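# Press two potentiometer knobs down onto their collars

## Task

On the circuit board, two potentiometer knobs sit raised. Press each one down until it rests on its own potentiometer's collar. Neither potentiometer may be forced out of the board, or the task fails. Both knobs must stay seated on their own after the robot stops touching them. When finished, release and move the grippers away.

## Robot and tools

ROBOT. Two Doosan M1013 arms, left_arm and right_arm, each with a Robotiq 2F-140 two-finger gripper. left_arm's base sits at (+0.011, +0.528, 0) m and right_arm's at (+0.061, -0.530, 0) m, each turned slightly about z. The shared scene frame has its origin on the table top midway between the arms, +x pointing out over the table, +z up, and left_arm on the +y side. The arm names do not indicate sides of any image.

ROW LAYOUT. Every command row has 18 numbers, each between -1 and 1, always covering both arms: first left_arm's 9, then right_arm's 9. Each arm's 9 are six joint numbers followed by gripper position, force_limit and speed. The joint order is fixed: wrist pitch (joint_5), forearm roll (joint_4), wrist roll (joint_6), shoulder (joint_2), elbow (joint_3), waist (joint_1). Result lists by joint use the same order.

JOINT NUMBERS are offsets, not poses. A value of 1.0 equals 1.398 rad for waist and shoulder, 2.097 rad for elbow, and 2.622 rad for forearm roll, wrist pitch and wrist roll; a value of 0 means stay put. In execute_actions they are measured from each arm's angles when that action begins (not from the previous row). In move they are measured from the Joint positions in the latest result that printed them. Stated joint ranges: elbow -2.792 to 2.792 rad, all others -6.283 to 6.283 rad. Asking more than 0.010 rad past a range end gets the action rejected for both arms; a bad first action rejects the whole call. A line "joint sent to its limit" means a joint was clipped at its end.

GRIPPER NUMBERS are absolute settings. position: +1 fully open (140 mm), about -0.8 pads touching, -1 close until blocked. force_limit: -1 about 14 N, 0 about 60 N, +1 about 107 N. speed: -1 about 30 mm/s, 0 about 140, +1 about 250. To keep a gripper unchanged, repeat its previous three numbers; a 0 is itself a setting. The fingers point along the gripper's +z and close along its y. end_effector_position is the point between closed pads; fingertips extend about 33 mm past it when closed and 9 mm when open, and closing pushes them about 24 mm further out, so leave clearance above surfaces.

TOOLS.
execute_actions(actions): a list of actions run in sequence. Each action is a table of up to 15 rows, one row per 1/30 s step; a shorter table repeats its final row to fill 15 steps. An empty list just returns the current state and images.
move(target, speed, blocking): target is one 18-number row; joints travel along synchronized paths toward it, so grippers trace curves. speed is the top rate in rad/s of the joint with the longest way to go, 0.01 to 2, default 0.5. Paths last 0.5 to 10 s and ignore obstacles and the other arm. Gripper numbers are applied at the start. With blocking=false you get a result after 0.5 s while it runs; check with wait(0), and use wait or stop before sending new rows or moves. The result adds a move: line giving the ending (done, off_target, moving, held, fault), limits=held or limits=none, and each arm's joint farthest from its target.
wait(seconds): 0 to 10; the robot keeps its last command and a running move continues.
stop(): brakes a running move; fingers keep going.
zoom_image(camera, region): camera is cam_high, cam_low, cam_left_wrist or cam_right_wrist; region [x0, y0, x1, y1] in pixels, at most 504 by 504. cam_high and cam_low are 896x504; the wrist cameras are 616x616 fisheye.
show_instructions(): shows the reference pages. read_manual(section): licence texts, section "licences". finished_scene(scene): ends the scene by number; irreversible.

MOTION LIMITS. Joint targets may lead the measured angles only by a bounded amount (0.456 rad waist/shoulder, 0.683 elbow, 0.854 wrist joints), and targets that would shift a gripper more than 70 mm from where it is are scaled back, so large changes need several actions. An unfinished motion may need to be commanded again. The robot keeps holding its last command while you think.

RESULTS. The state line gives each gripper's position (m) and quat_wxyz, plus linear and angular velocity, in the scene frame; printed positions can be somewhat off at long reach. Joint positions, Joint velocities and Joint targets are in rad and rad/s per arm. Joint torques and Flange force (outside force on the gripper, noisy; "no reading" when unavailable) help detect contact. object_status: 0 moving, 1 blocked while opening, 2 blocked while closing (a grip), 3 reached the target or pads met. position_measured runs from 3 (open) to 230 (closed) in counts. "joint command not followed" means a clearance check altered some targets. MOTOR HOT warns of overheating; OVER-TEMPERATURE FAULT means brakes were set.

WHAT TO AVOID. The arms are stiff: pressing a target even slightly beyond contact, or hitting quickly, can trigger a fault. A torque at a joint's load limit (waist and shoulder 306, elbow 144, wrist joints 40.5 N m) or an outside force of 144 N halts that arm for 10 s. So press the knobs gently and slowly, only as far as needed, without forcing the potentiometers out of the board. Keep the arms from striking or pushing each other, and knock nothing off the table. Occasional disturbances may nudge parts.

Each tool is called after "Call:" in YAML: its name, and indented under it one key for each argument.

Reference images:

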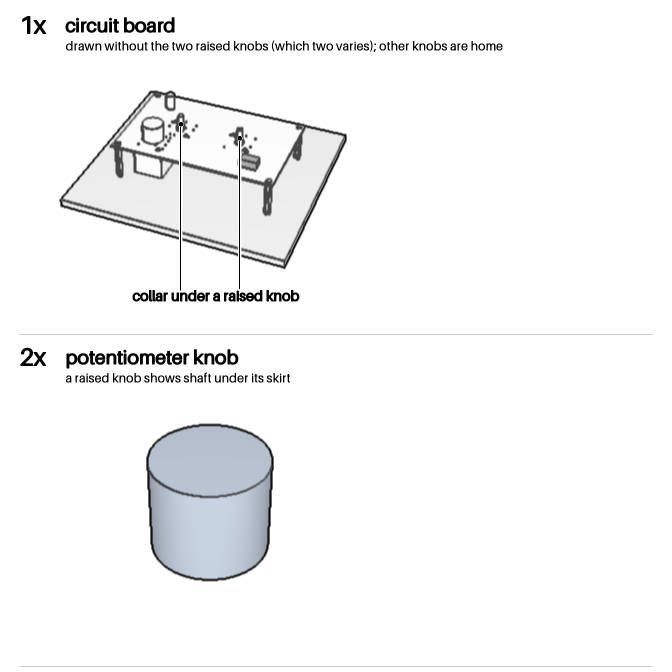

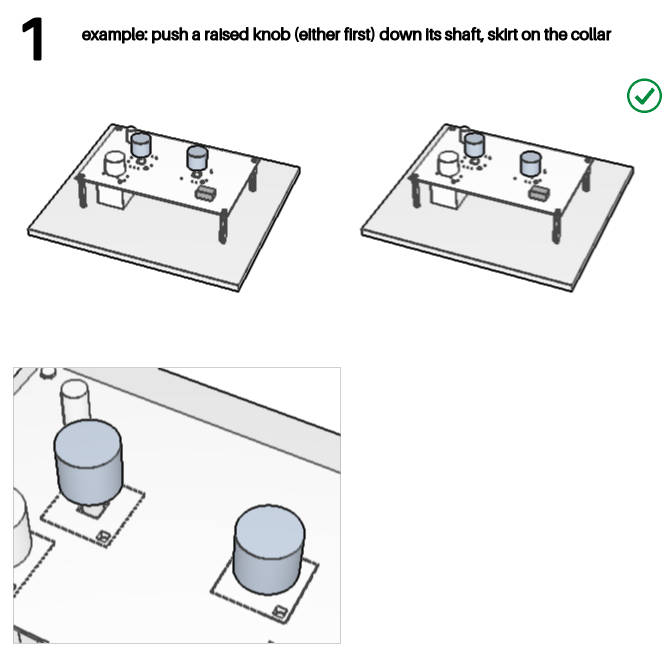

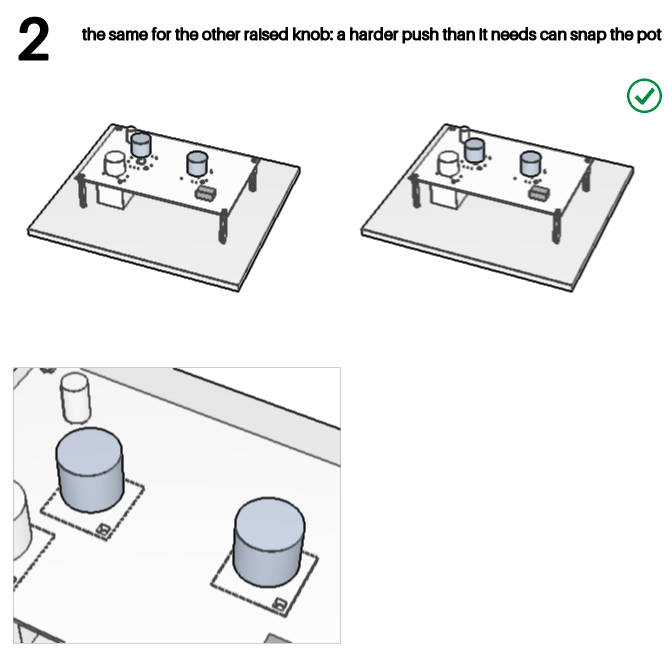

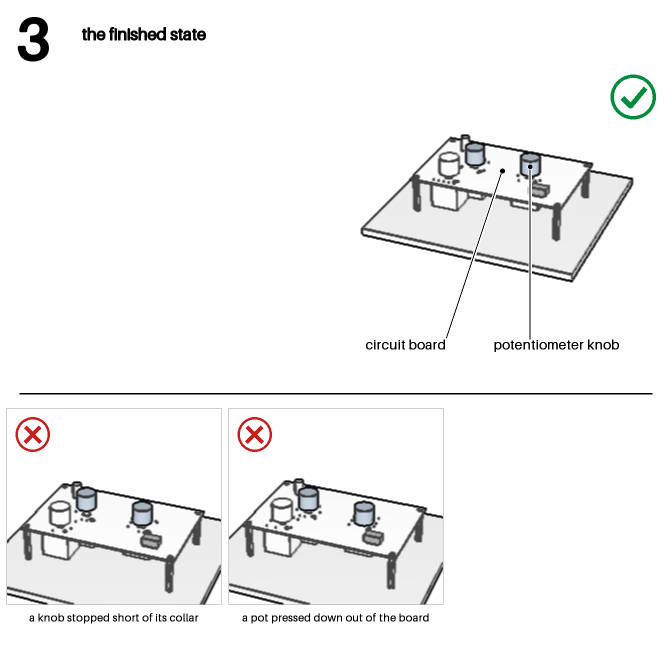

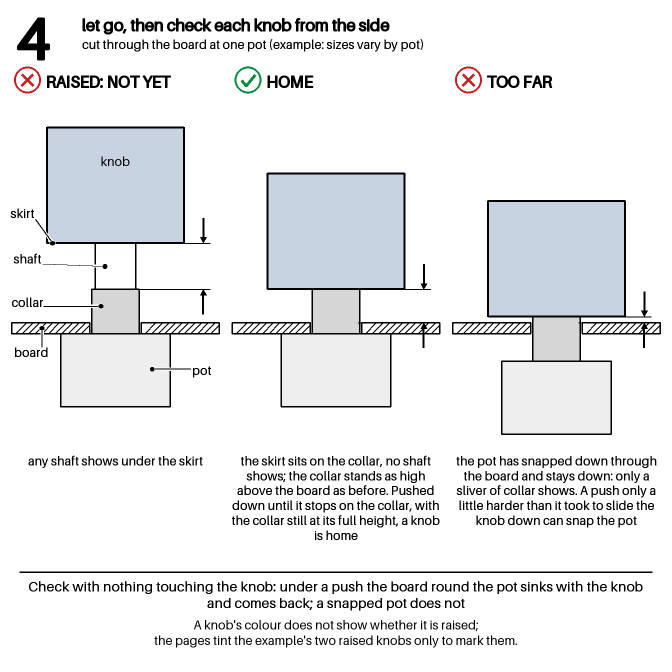

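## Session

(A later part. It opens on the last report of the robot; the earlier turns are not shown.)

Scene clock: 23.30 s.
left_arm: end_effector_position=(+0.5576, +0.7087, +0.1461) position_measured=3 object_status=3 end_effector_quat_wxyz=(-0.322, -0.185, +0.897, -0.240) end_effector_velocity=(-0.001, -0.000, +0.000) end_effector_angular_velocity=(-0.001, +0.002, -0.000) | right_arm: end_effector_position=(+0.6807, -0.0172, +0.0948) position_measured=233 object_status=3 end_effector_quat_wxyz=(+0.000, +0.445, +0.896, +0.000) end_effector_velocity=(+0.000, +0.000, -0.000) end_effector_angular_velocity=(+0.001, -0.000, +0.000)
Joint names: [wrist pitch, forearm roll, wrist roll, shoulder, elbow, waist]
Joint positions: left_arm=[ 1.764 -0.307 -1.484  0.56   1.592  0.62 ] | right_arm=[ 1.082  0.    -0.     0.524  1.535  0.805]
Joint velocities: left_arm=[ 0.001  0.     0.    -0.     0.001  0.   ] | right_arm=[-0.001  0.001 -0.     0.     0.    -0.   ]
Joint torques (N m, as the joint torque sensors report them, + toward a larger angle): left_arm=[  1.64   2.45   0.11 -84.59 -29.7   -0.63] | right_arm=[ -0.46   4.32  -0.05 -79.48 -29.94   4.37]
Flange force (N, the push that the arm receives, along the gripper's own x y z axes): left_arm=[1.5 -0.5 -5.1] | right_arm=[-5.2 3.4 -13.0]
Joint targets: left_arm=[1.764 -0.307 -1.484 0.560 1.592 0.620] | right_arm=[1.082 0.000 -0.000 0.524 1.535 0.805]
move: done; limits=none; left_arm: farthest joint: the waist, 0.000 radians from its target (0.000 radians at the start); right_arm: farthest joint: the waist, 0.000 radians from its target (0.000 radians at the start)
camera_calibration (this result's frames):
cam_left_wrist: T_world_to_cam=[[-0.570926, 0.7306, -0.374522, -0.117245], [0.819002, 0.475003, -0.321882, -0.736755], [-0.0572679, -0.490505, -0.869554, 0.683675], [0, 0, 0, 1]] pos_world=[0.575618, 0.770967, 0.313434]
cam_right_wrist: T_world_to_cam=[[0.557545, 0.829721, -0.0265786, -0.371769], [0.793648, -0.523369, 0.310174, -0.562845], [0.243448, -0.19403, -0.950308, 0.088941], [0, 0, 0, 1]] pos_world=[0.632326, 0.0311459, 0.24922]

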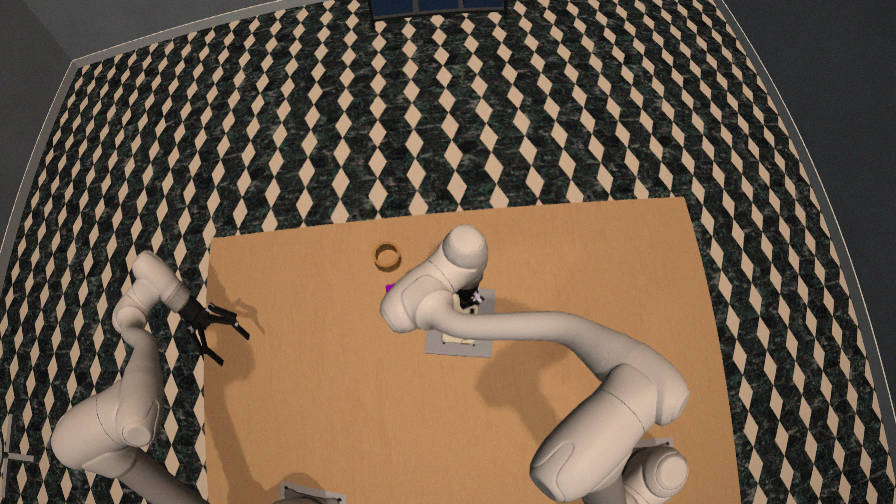

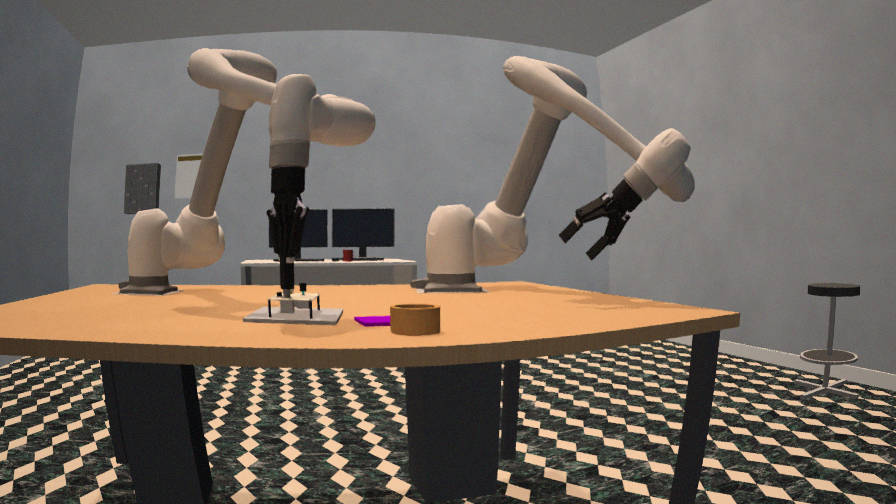

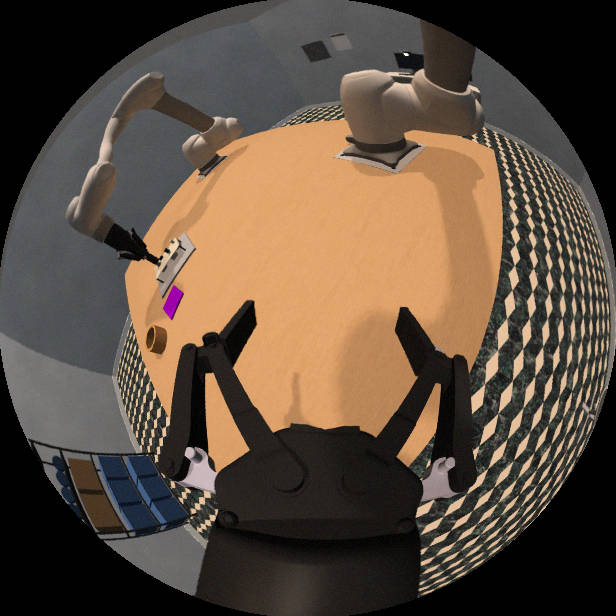

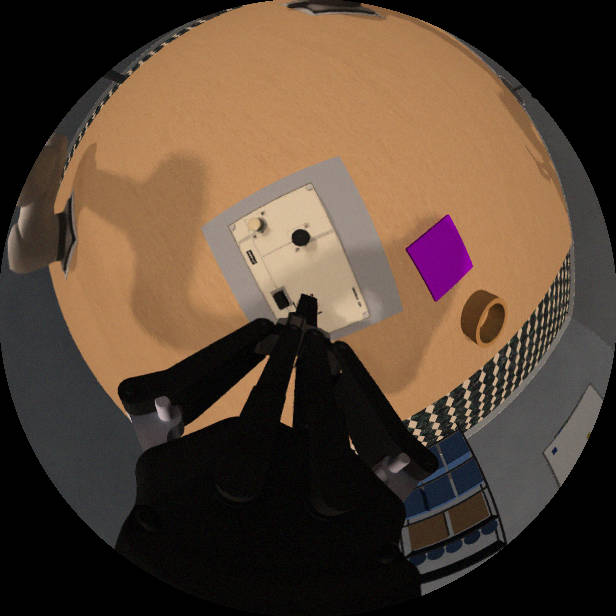

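Call:
wait:
  seconds: 0.1

Call:
wait:
  seconds: 0.1

Scene clock: 23.50 s.
left_arm: end_effector_position=(+0.5576, +0.7087, +0.1461) position_measured=3 object_status=3 end_effector_quat_wxyz=(-0.322, -0.185, +0.897, -0.240) end_effector_velocity=(-0.001, -0.001, +0.000) end_effector_angular_velocity=(-0.001, +0.002, -0.001) | right_arm: end_effector_position=(+0.6807, -0.0172, +0.0948) position_measured=233 object_status=3 end_effector_quat_wxyz=(+0.000, +0.445, +0.896, +0.000) end_effector_velocity=(+0.000, +0.000, +0.000) end_effector_angular_velocity=(-0.000, -0.000, -0.000)
Joint names: [wrist pitch, forearm roll, wrist roll, shoulder, elbow, waist]
Joint positions: left_arm=[ 1.764 -0.307 -1.484  0.56   1.592  0.62 ] | right_arm=[ 1.082  0.    -0.     0.524  1.535  0.805]
Joint velocities: left_arm=[ 0.001  0.    -0.    -0.     0.001 -0.001] | right_arm=[ 0. -0.  0. -0. -0.  0.]
Joint torques (N m, as the joint torque sensors report them, + toward a larger angle): left_arm=[  1.73   2.5    0.   -84.01 -29.78  -0.96] | right_arm=[ -0.6    3.98   0.35 -80.79 -31.4    4.34]
Flange force (N, the push that the arm receives, along the gripper's own x y z axes): left_arm=[1.9 -0.1 -4.5] | right_arm=[-5.7 2.1 -11.1]
Joint targets: left_arm=[1.764 -0.307 -1.484 0.560 1.592 0.620] | right_arm=[1.082 0.000 -0.000 0.524 1.535 0.805]
wait: 0.10 s; at rest by 0.07 s
camera_calibration (this result's frames):
cam_left_wrist: T_world_to_cam=[[-0.570926, 0.7306, -0.374522, -0.117245], [0.819002, 0.475003, -0.321882, -0.736755], [-0.0572679, -0.490505, -0.869554, 0.683675], [0, 0, 0, 1]] pos_world=[0.575618, 0.770967, 0.313434]
cam_right_wrist: T_world_to_cam=[[0.557544, 0.829721, -0.0265788, -0.371768], [0.793648, -0.523368, 0.310174, -0.562843], [0.243448, -0.19403, -0.950308, 0.0889338], [0, 0, 0, 1]] pos_world=[0.632326, 0.0311457, 0.249213]

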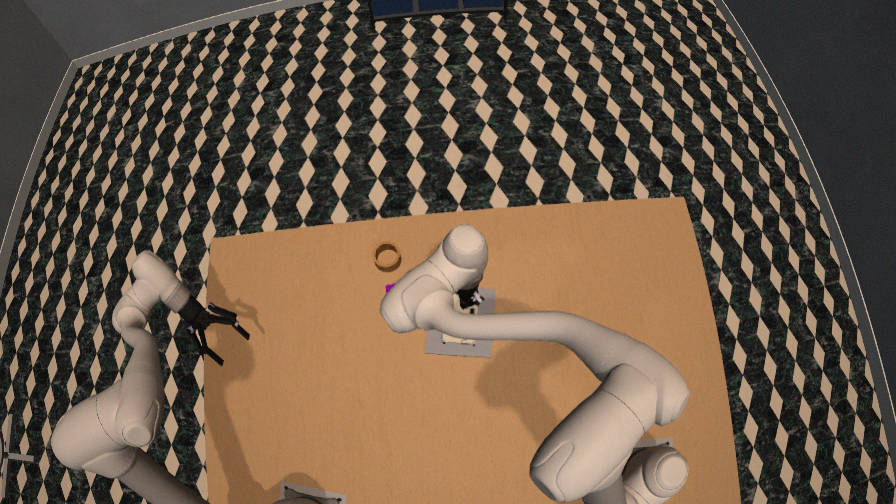

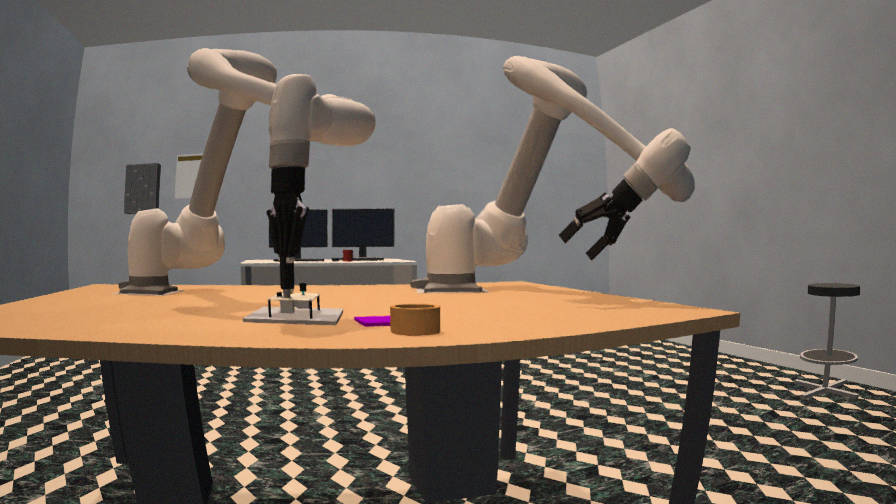

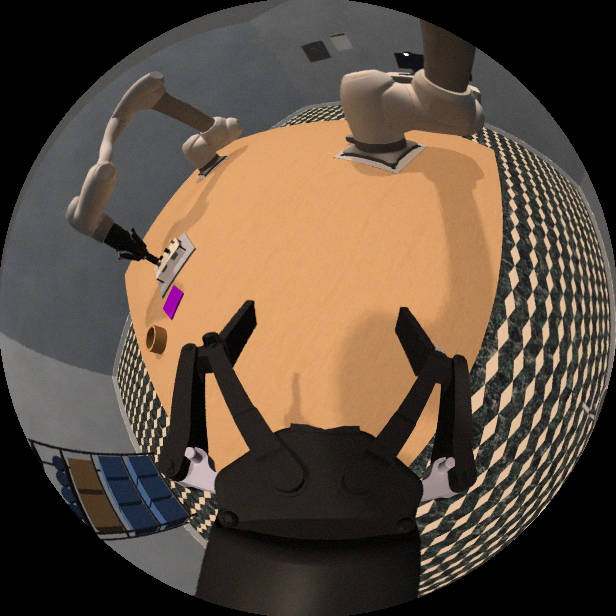

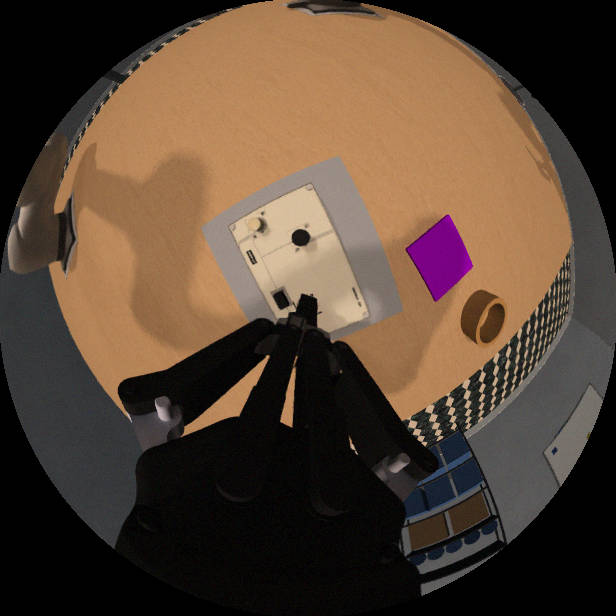

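Scene clock: 23.60 s.
left_arm: end_effector_position=(+0.5576, +0.7087, +0.1461) position_measured=3 object_status=3 end_effector_quat_wxyz=(-0.322, -0.185, +0.897, -0.240) end_effector_velocity=(-0.000, -0.000, +0.000) end_effector_angular_velocity=(+0.000, -0.000, -0.000) | right_arm: end_effector_position=(+0.6807, -0.0172, +0.0948) position_measured=233 object_status=3 end_effector_quat_wxyz=(+0.000, +0.445, +0.896, +0.000) end_effector_velocity=(+0.000, +0.000, +0.000) end_effector_angular_velocity=(+0.000, -0.000, +0.000)
Joint names: [wrist pitch, forearm roll, wrist roll, shoulder, elbow, waist]
Joint positions: left_arm=[ 1.764 -0.307 -1.484  0.56   1.592  0.62 ] | right_arm=[ 1.082  0.    -0.     0.524  1.535  0.805]
Joint velocities: left_arm=[-0.     0.     0.    -0.001  0.001  0.   ] | right_arm=[-0. -0. -0. -0.  0. -0.]
Joint torques (N m, as the joint torque sensors report them, + toward a larger angle): left_arm=[  1.79   2.33   0.1  -84.49 -29.8   -0.83] | right_arm=[ -0.32   4.34   0.02 -79.39 -30.97   2.85]
Flange force (N, the push that the arm receives, along the gripper's own x y z axes): left_arm=[1.4 -0.2 -4.4] | right_arm=[-3.5 0.7 -12.1]
Joint targets: left_arm=[1.764 -0.307 -1.484 0.560 1.592 0.620] | right_arm=[1.082 0.000 -0.000 0.524 1.535 0.805]
wait: 0.10 s; no rest
camera_calibration (this result's frames):
cam_left_wrist: T_world_to_cam=[[-0.570926, 0.7306, -0.374522, -0.117245], [0.819002, 0.475003, -0.321882, -0.736755], [-0.0572678, -0.490505, -0.869554, 0.683675], [0, 0, 0, 1]] pos_world=[0.575618, 0.770967, 0.313434]
cam_right_wrist: T_world_to_cam=[[0.557544, 0.829721, -0.026579, -0.371768], [0.793648, -0.523368, 0.310175, -0.562843], [0.243448, -0.194031, -0.950308, 0.0889332], [0, 0, 0, 1]] pos_world=[0.632326, 0.0311456, 0.249212]

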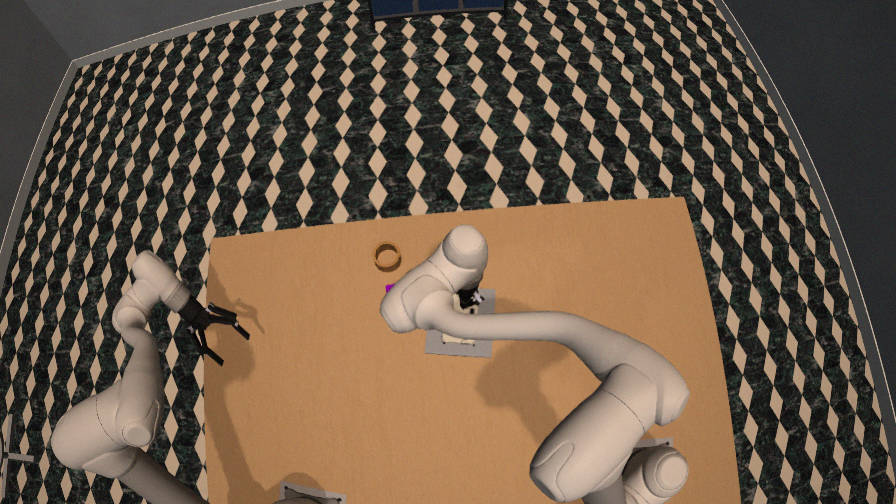

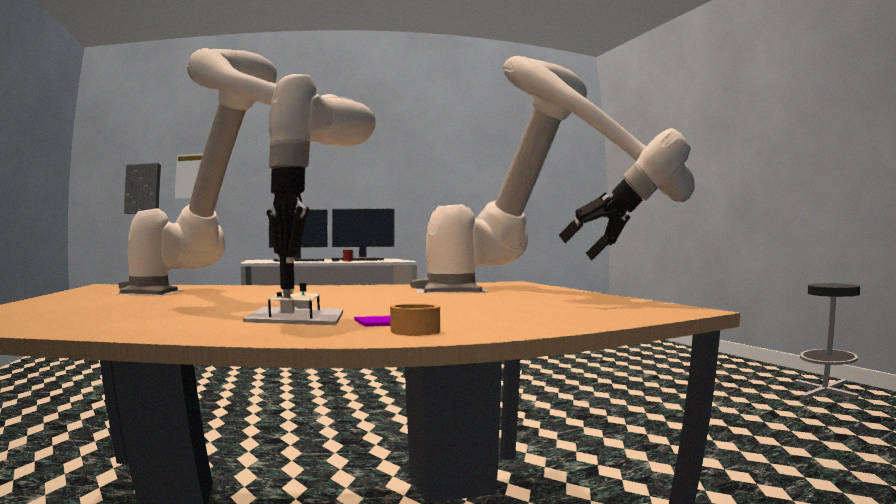

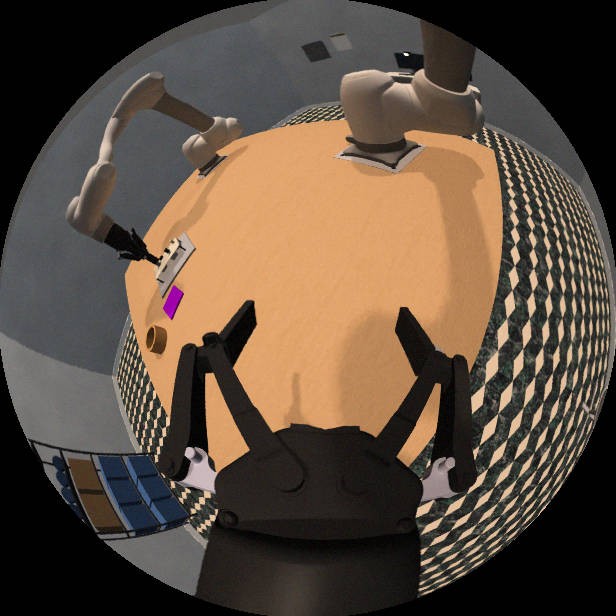

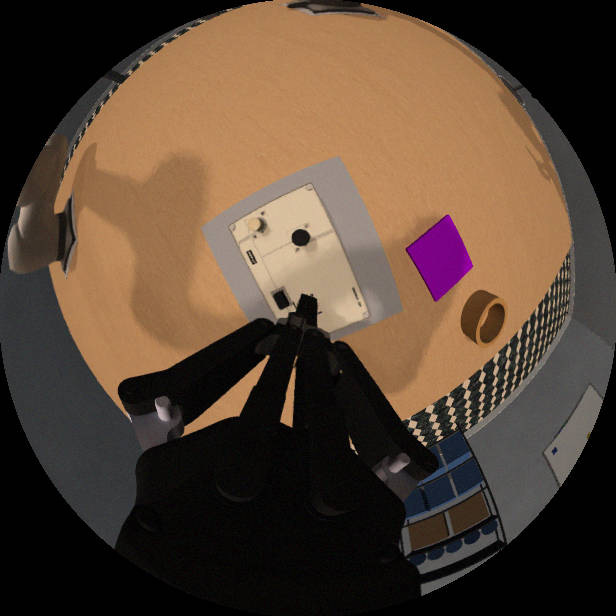

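Call:
move:
  target: [0,0,0,0,0,0,1,0,0,-0.0002975,0,0,0.00026,0.0001985,0,-1,0,1]
  speed: 0.01

Call:
zoom_image:
  camera: "cam_low"
  region: [270, 278, 312, 304]

Scene clock: 25.57 s.
left_arm: end_effector_position=(+0.5576, +0.7087, +0.1461) position_measured=3 object_status=3 end_effector_quat_wxyz=(-0.322, -0.185, +0.897, -0.240) end_effector_velocity=(-0.001, +0.000, +0.000) end_effector_angular_velocity=(-0.001, +0.001, +0.001) | right_arm: end_effector_position=(+0.6807, -0.0172, +0.0943) position_measured=233 object_status=3 end_effector_quat_wxyz=(+0.000, +0.445, +0.896, +0.000) end_effector_velocity=(-0.000, -0.000, -0.000) end_effector_angular_velocity=(-0.001, +0.000, +0.000)
Joint names: [wrist pitch, forearm roll, wrist roll, shoulder, elbow, waist]
Joint positions: left_arm=[ 1.764 -0.307 -1.484  0.56   1.592  0.62 ] | right_arm=[ 1.082  0.    -0.     0.524  1.536  0.805]
Joint velocities: left_arm=[ 0.001  0.     0.    -0.     0.001  0.001] | right_arm=[-0. -0. -0. -0.  0. -0.]
Joint torques (N m, as the joint torque sensors report them, + toward a larger angle): left_arm=[  1.78   2.39  -0.03 -83.62 -29.83  -0.94] | right_arm=[ -0.25   4.02  -0.11 -80.02 -30.34   2.09]
Flange force (N, the push that the arm receives, along the gripper's own x y z axes): left_arm=[3.0 0.5 -4.4] | right_arm=[-2.4 2.9 -12.0]
Joint targets: left_arm=[1.764 -0.307 -1.484 0.560 1.592 0.620] | right_arm=[1.082 0.000 -0.000 0.524 1.536 0.805]
move: done; limits=none; left_arm: farthest joint: the waist, 0.000 radians from its target (0.000 radians at the start); right_arm: farthest joint: the waist, 0.000 radians from its target (0.000 radians at the start)
camera_calibration (this result's frames):
cam_left_wrist: T_world_to_cam=[[-0.570926, 0.7306, -0.374522, -0.117245], [0.819002, 0.475003, -0.321882, -0.736755], [-0.0572679, -0.490505, -0.869554, 0.683675], [0, 0, 0, 1]] pos_world=[0.575618, 0.770967, 0.313434]
cam_right_wrist: T_world_to_cam=[[0.557545, 0.829721, -0.0265781, -0.371773], [0.793648, -0.523369, 0.310175, -0.562687], [0.243448, -0.19403, -0.950308, 0.0884661], [0, 0, 0, 1]] pos_world=[0.632319, 0.0311402, 0.24872]

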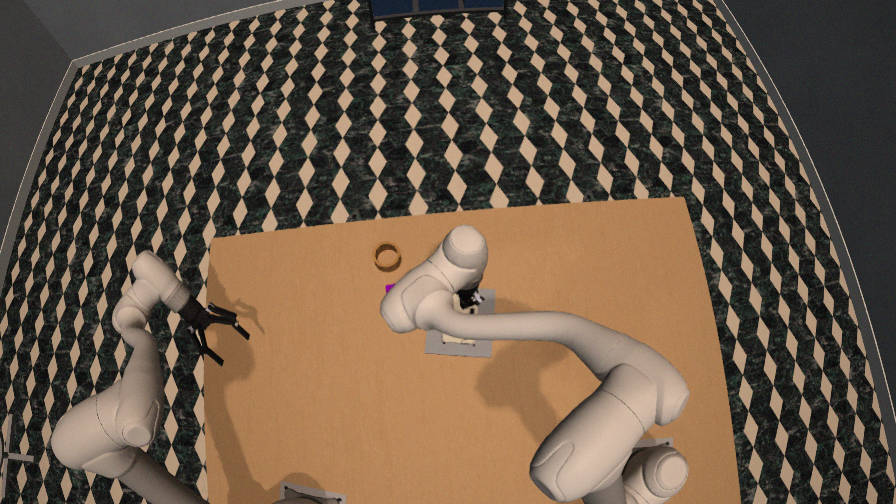

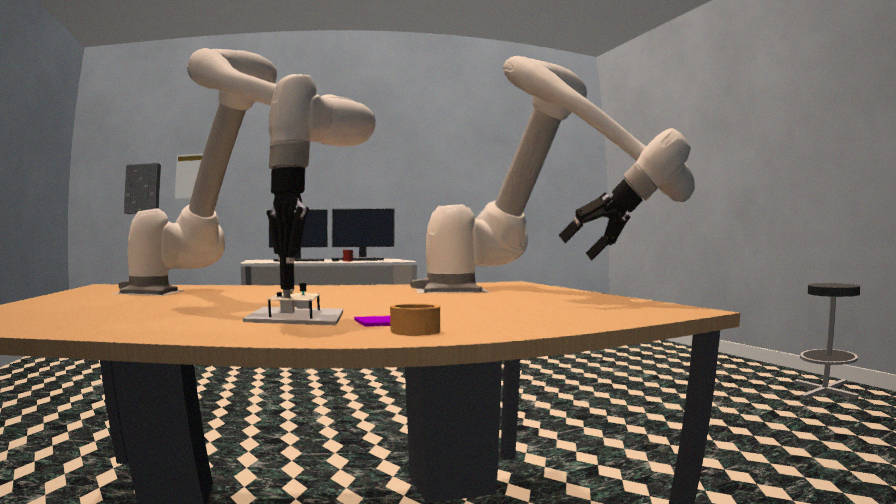

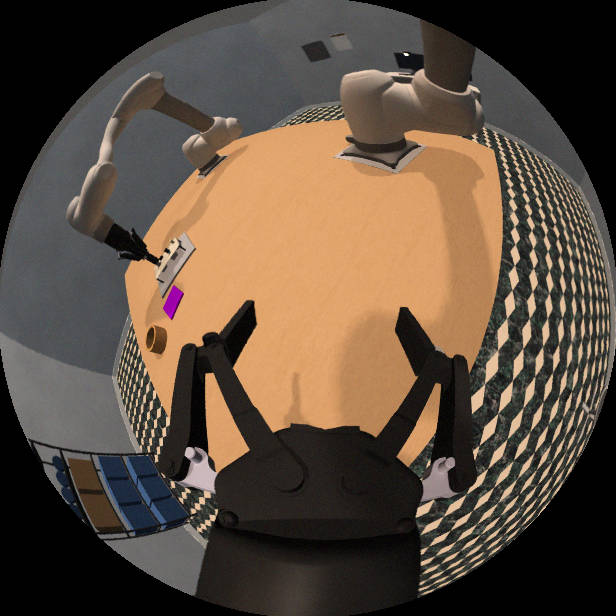

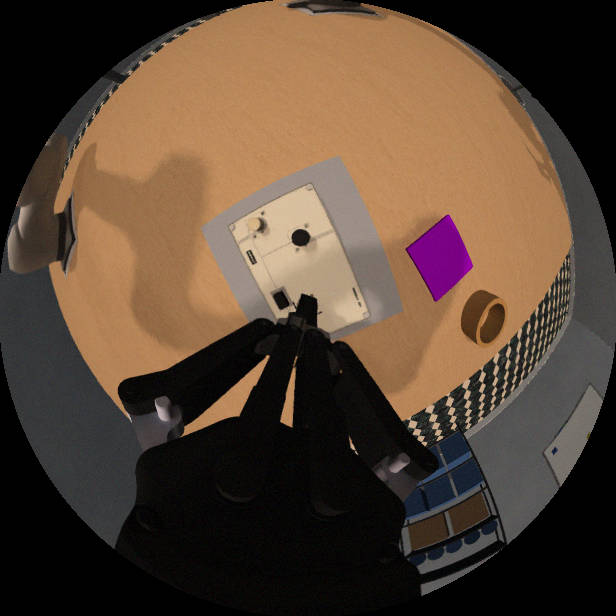

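Region (270, 278, 312, 304) of cam_low's 896x504 image, scaled by 12.000, with more detail than that image has; it fills the top 312 rows of this view, and the rest is white.

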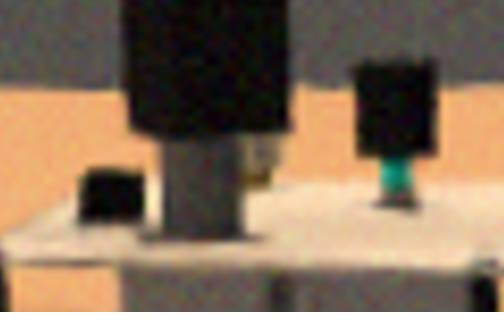

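Call:
move:
  target: [0,0,0,0,0,0,1,0,0,-0.0002975,0,0,0.00026,0.0001985,0,-1,0,1]
  speed: 0.01

Scene clock: 26.33 s.
left_arm: end_effector_position=(+0.5576, +0.7087, +0.1461) position_measured=3 object_status=3 end_effector_quat_wxyz=(-0.322, -0.185, +0.897, -0.240) end_effector_velocity=(-0.000, -0.001, +0.000) end_effector_angular_velocity=(-0.001, +0.002, -0.001) | right_arm: end_effector_position=(+0.6807, -0.0172, +0.0938) position_measured=233 object_status=3 end_effector_quat_wxyz=(+0.000, +0.445, +0.896, +0.000) end_effector_velocity=(-0.000, -0.000, -0.000) end_effector_angular_velocity=(-0.000, +0.000, -0.001)
Joint names: [wrist pitch, forearm roll, wrist roll, shoulder, elbow, waist]
Joint positions: left_arm=[ 1.764 -0.307 -1.484  0.56   1.592  0.62 ] | right_arm=[ 1.081  0.    -0.     0.524  1.536  0.805]
Joint velocities: left_arm=[ 0.001  0.    -0.     0.     0.    -0.001] | right_arm=[-0.     0.     0.001 -0.     0.    -0.   ]
Joint torques (N m, as the joint torque sensors report them, + toward a larger angle): left_arm=[  1.76   2.27  -0.02 -84.38 -29.09  -1.51] | right_arm=[ -0.13   4.34   0.04 -81.17 -31.04   1.27]
Flange force (N, the push that the arm receives, along the gripper's own x y z axes): left_arm=[0.7 0.3 -6.2] | right_arm=[-1.5 2.8 -10.3]
Joint targets: left_arm=[1.764 -0.307 -1.484 0.560 1.592 0.620] | right_arm=[1.081 0.000 -0.000 0.524 1.536 0.805]
move: done; limits=none; left_arm: farthest joint: the waist, 0.000 radians from its target (0.000 radians at the start); right_arm: farthest joint: the waist, 0.000 radians from its target (0.000 radians at the start)
camera_calibration (this result's frames):
cam_left_wrist: T_world_to_cam=[[-0.570926, 0.7306, -0.374522, -0.117245], [0.819002, 0.475003, -0.321882, -0.736755], [-0.0572679, -0.490505, -0.869554, 0.683675], [0, 0, 0, 1]] pos_world=[0.575618, 0.770967, 0.313434]
cam_right_wrist: T_world_to_cam=[[0.557545, 0.829721, -0.0265734, -0.371779], [0.793647, -0.52337, 0.310176, -0.562532], [0.243452, -0.194027, -0.950308, 0.0879993], [0, 0, 0, 1]] pos_world=[0.632312, 0.0311349, 0.248231]

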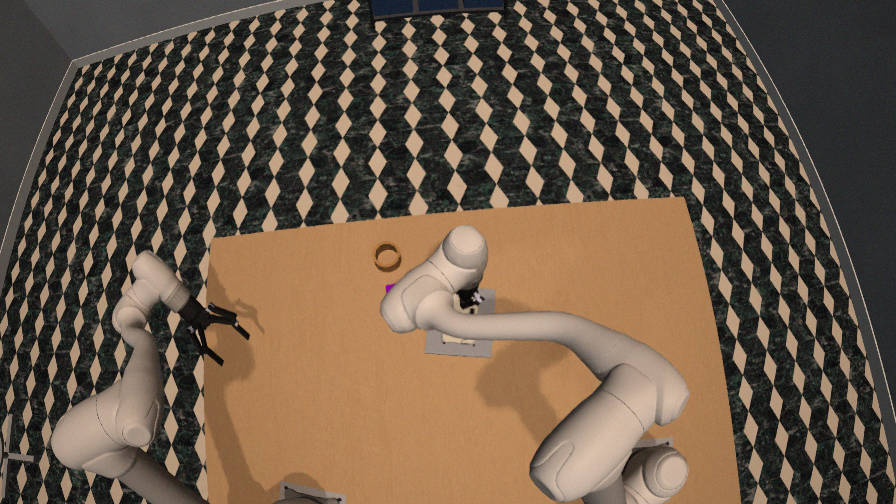

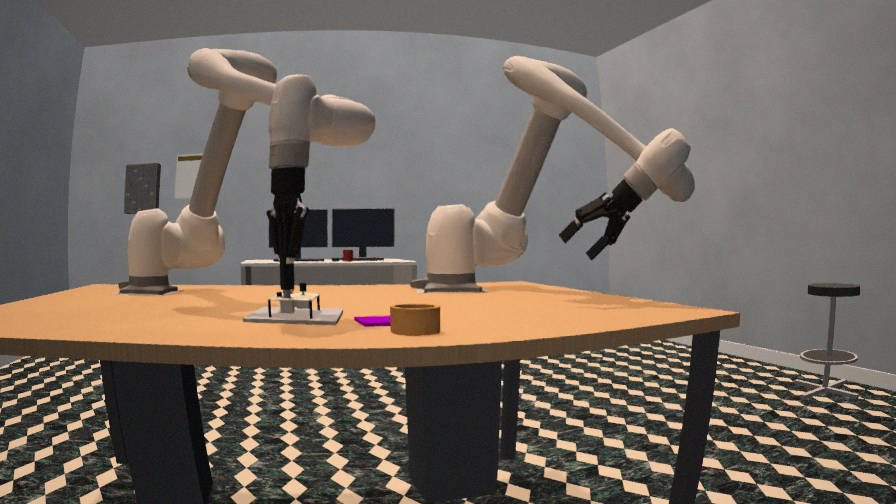

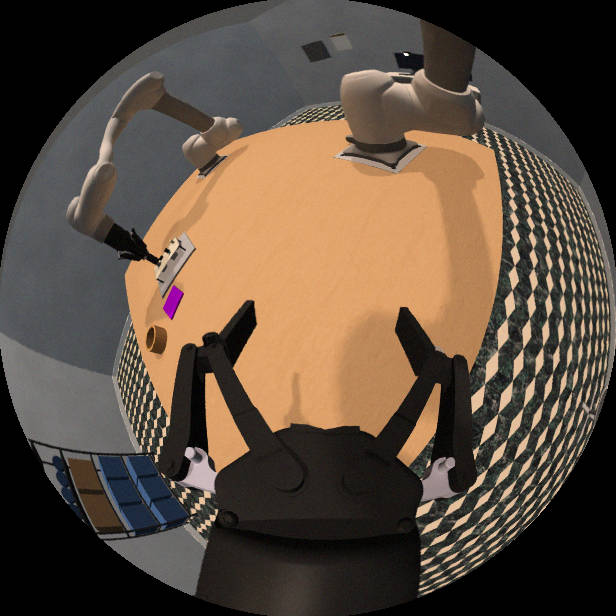

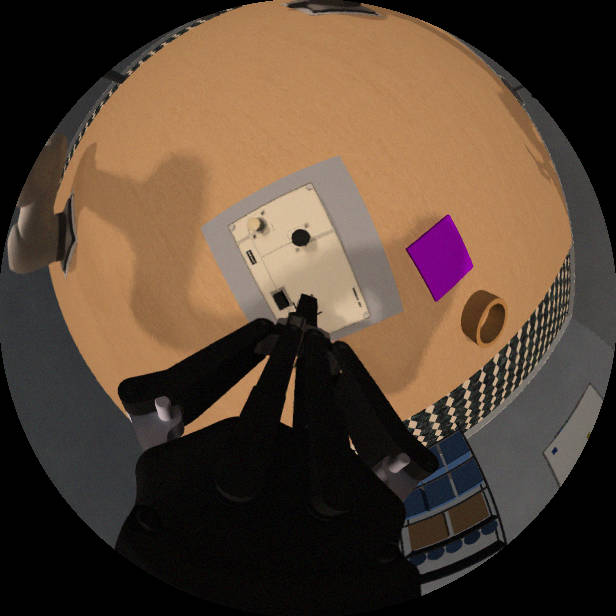

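Call:
move:
  target: [0,0,0,0,0,0,1,0,0,0.00845,0,0,-0.00738,-0.00564,0,-1,0,1]
  speed: 0.05

Call:
zoom_image:
  camera: "cam_low"
  region: [270, 278, 312, 304]

Scene clock: 27.93 s.
left_arm: end_effector_position=(+0.5576, +0.7087, +0.1461) position_measured=3 object_status=3 end_effector_quat_wxyz=(-0.322, -0.185, +0.897, -0.240) end_effector_velocity=(-0.000, -0.001, -0.000) end_effector_angular_velocity=(-0.000, +0.001, -0.001) | right_arm: end_effector_position=(+0.6808, -0.0171, +0.1079) position_measured=233 object_status=3 end_effector_quat_wxyz=(+0.000, +0.445, +0.896, +0.000) end_effector_velocity=(+0.000, +0.000, +0.001) end_effector_angular_velocity=(+0.000, -0.001, -0.000)
Joint names: [wrist pitch, forearm roll, wrist roll, shoulder, elbow, waist]
Joint positions: left_arm=[ 1.764 -0.307 -1.484  0.56   1.592  0.62 ] | right_arm=[ 1.103  0.    -0.     0.514  1.524  0.805]
Joint velocities: left_arm=[-0.    -0.     0.     0.     0.001 -0.001] | right_arm=[ 0.    -0.     0.    -0.    -0.001  0.   ]
Joint torques (N m, as the joint torque sensors report them, + toward a larger angle): left_arm=[  1.8    2.38  -0.07 -83.67 -29.6    0.16] | right_arm=[ -0.16   4.37  -0.28 -92.61 -37.38   4.81]
Flange force (N, the push that the arm receives, along the gripper's own x y z axes): left_arm=[2.3 -1.4 -4.2] | right_arm=[-5.4 6.3 3.4]
Joint targets: left_arm=[1.764 -0.307 -1.484 0.560 1.592 0.620] | right_arm=[1.103 0.000 -0.000 0.514 1.524 0.805]
move: done; limits=none; left_arm: farthest joint: the waist, 0.000 radians from its target (0.000 radians at the start); right_arm: farthest joint: the waist, 0.000 radians from its target (0.000 radians at the start)
camera_calibration (this result's frames):
cam_left_wrist: T_world_to_cam=[[-0.570926, 0.7306, -0.374522, -0.117245], [0.819002, 0.475003, -0.321882, -0.736755], [-0.0572679, -0.490505, -0.869554, 0.683675], [0, 0, 0, 1]] pos_world=[0.575618, 0.770967, 0.313434]
cam_right_wrist: T_world_to_cam=[[0.557544, 0.829721, -0.0266101, -0.371528], [0.793656, -0.523362, 0.310164, -0.566949], [0.243423, -0.194049, -0.950311, 0.101393], [0, 0, 0, 1]] pos_world=[0.632424, 0.0312202, 0.262315]

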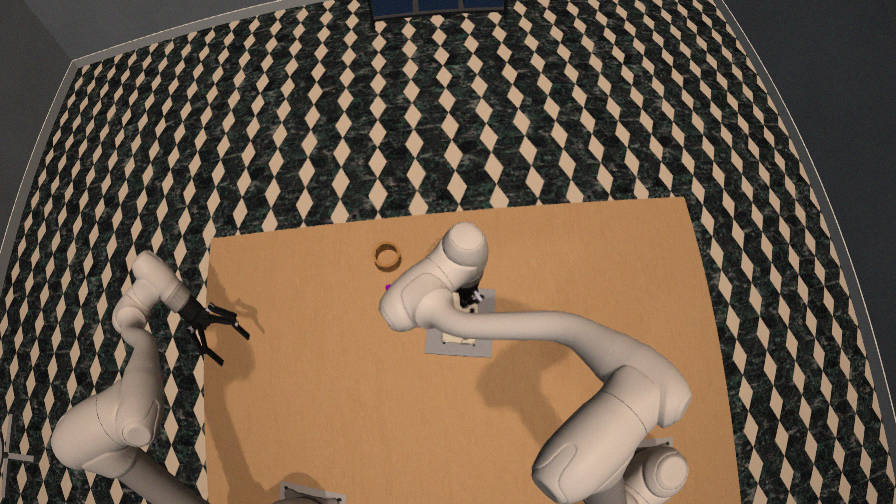

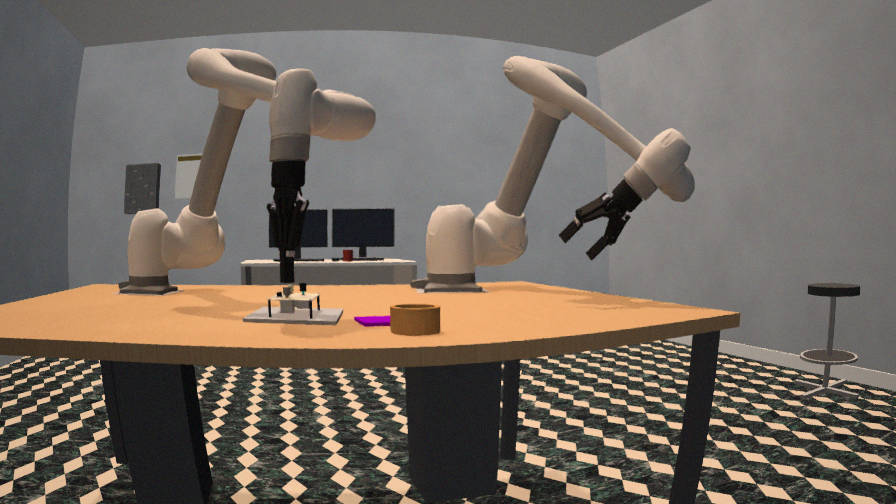

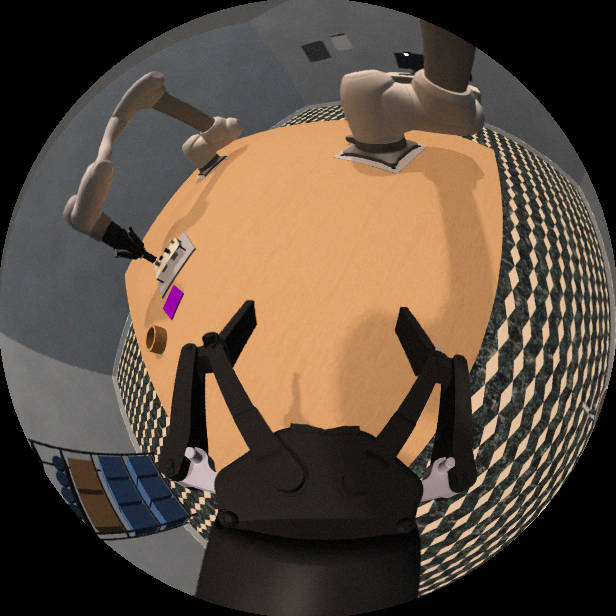

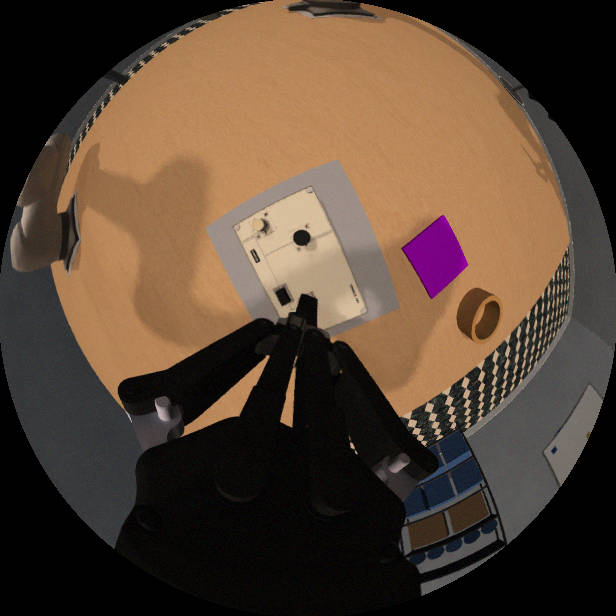

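Region (270, 278, 312, 304) of cam_low's 896x504 image, scaled by 12.000, with more detail than that image has; it fills the top 312 rows of this view, and the rest is white.

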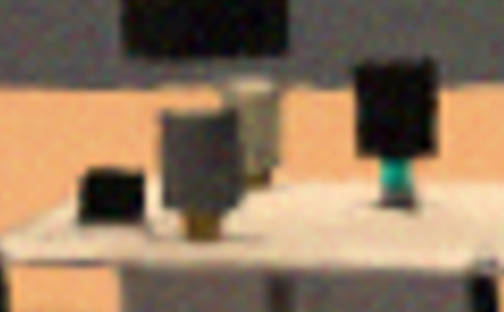

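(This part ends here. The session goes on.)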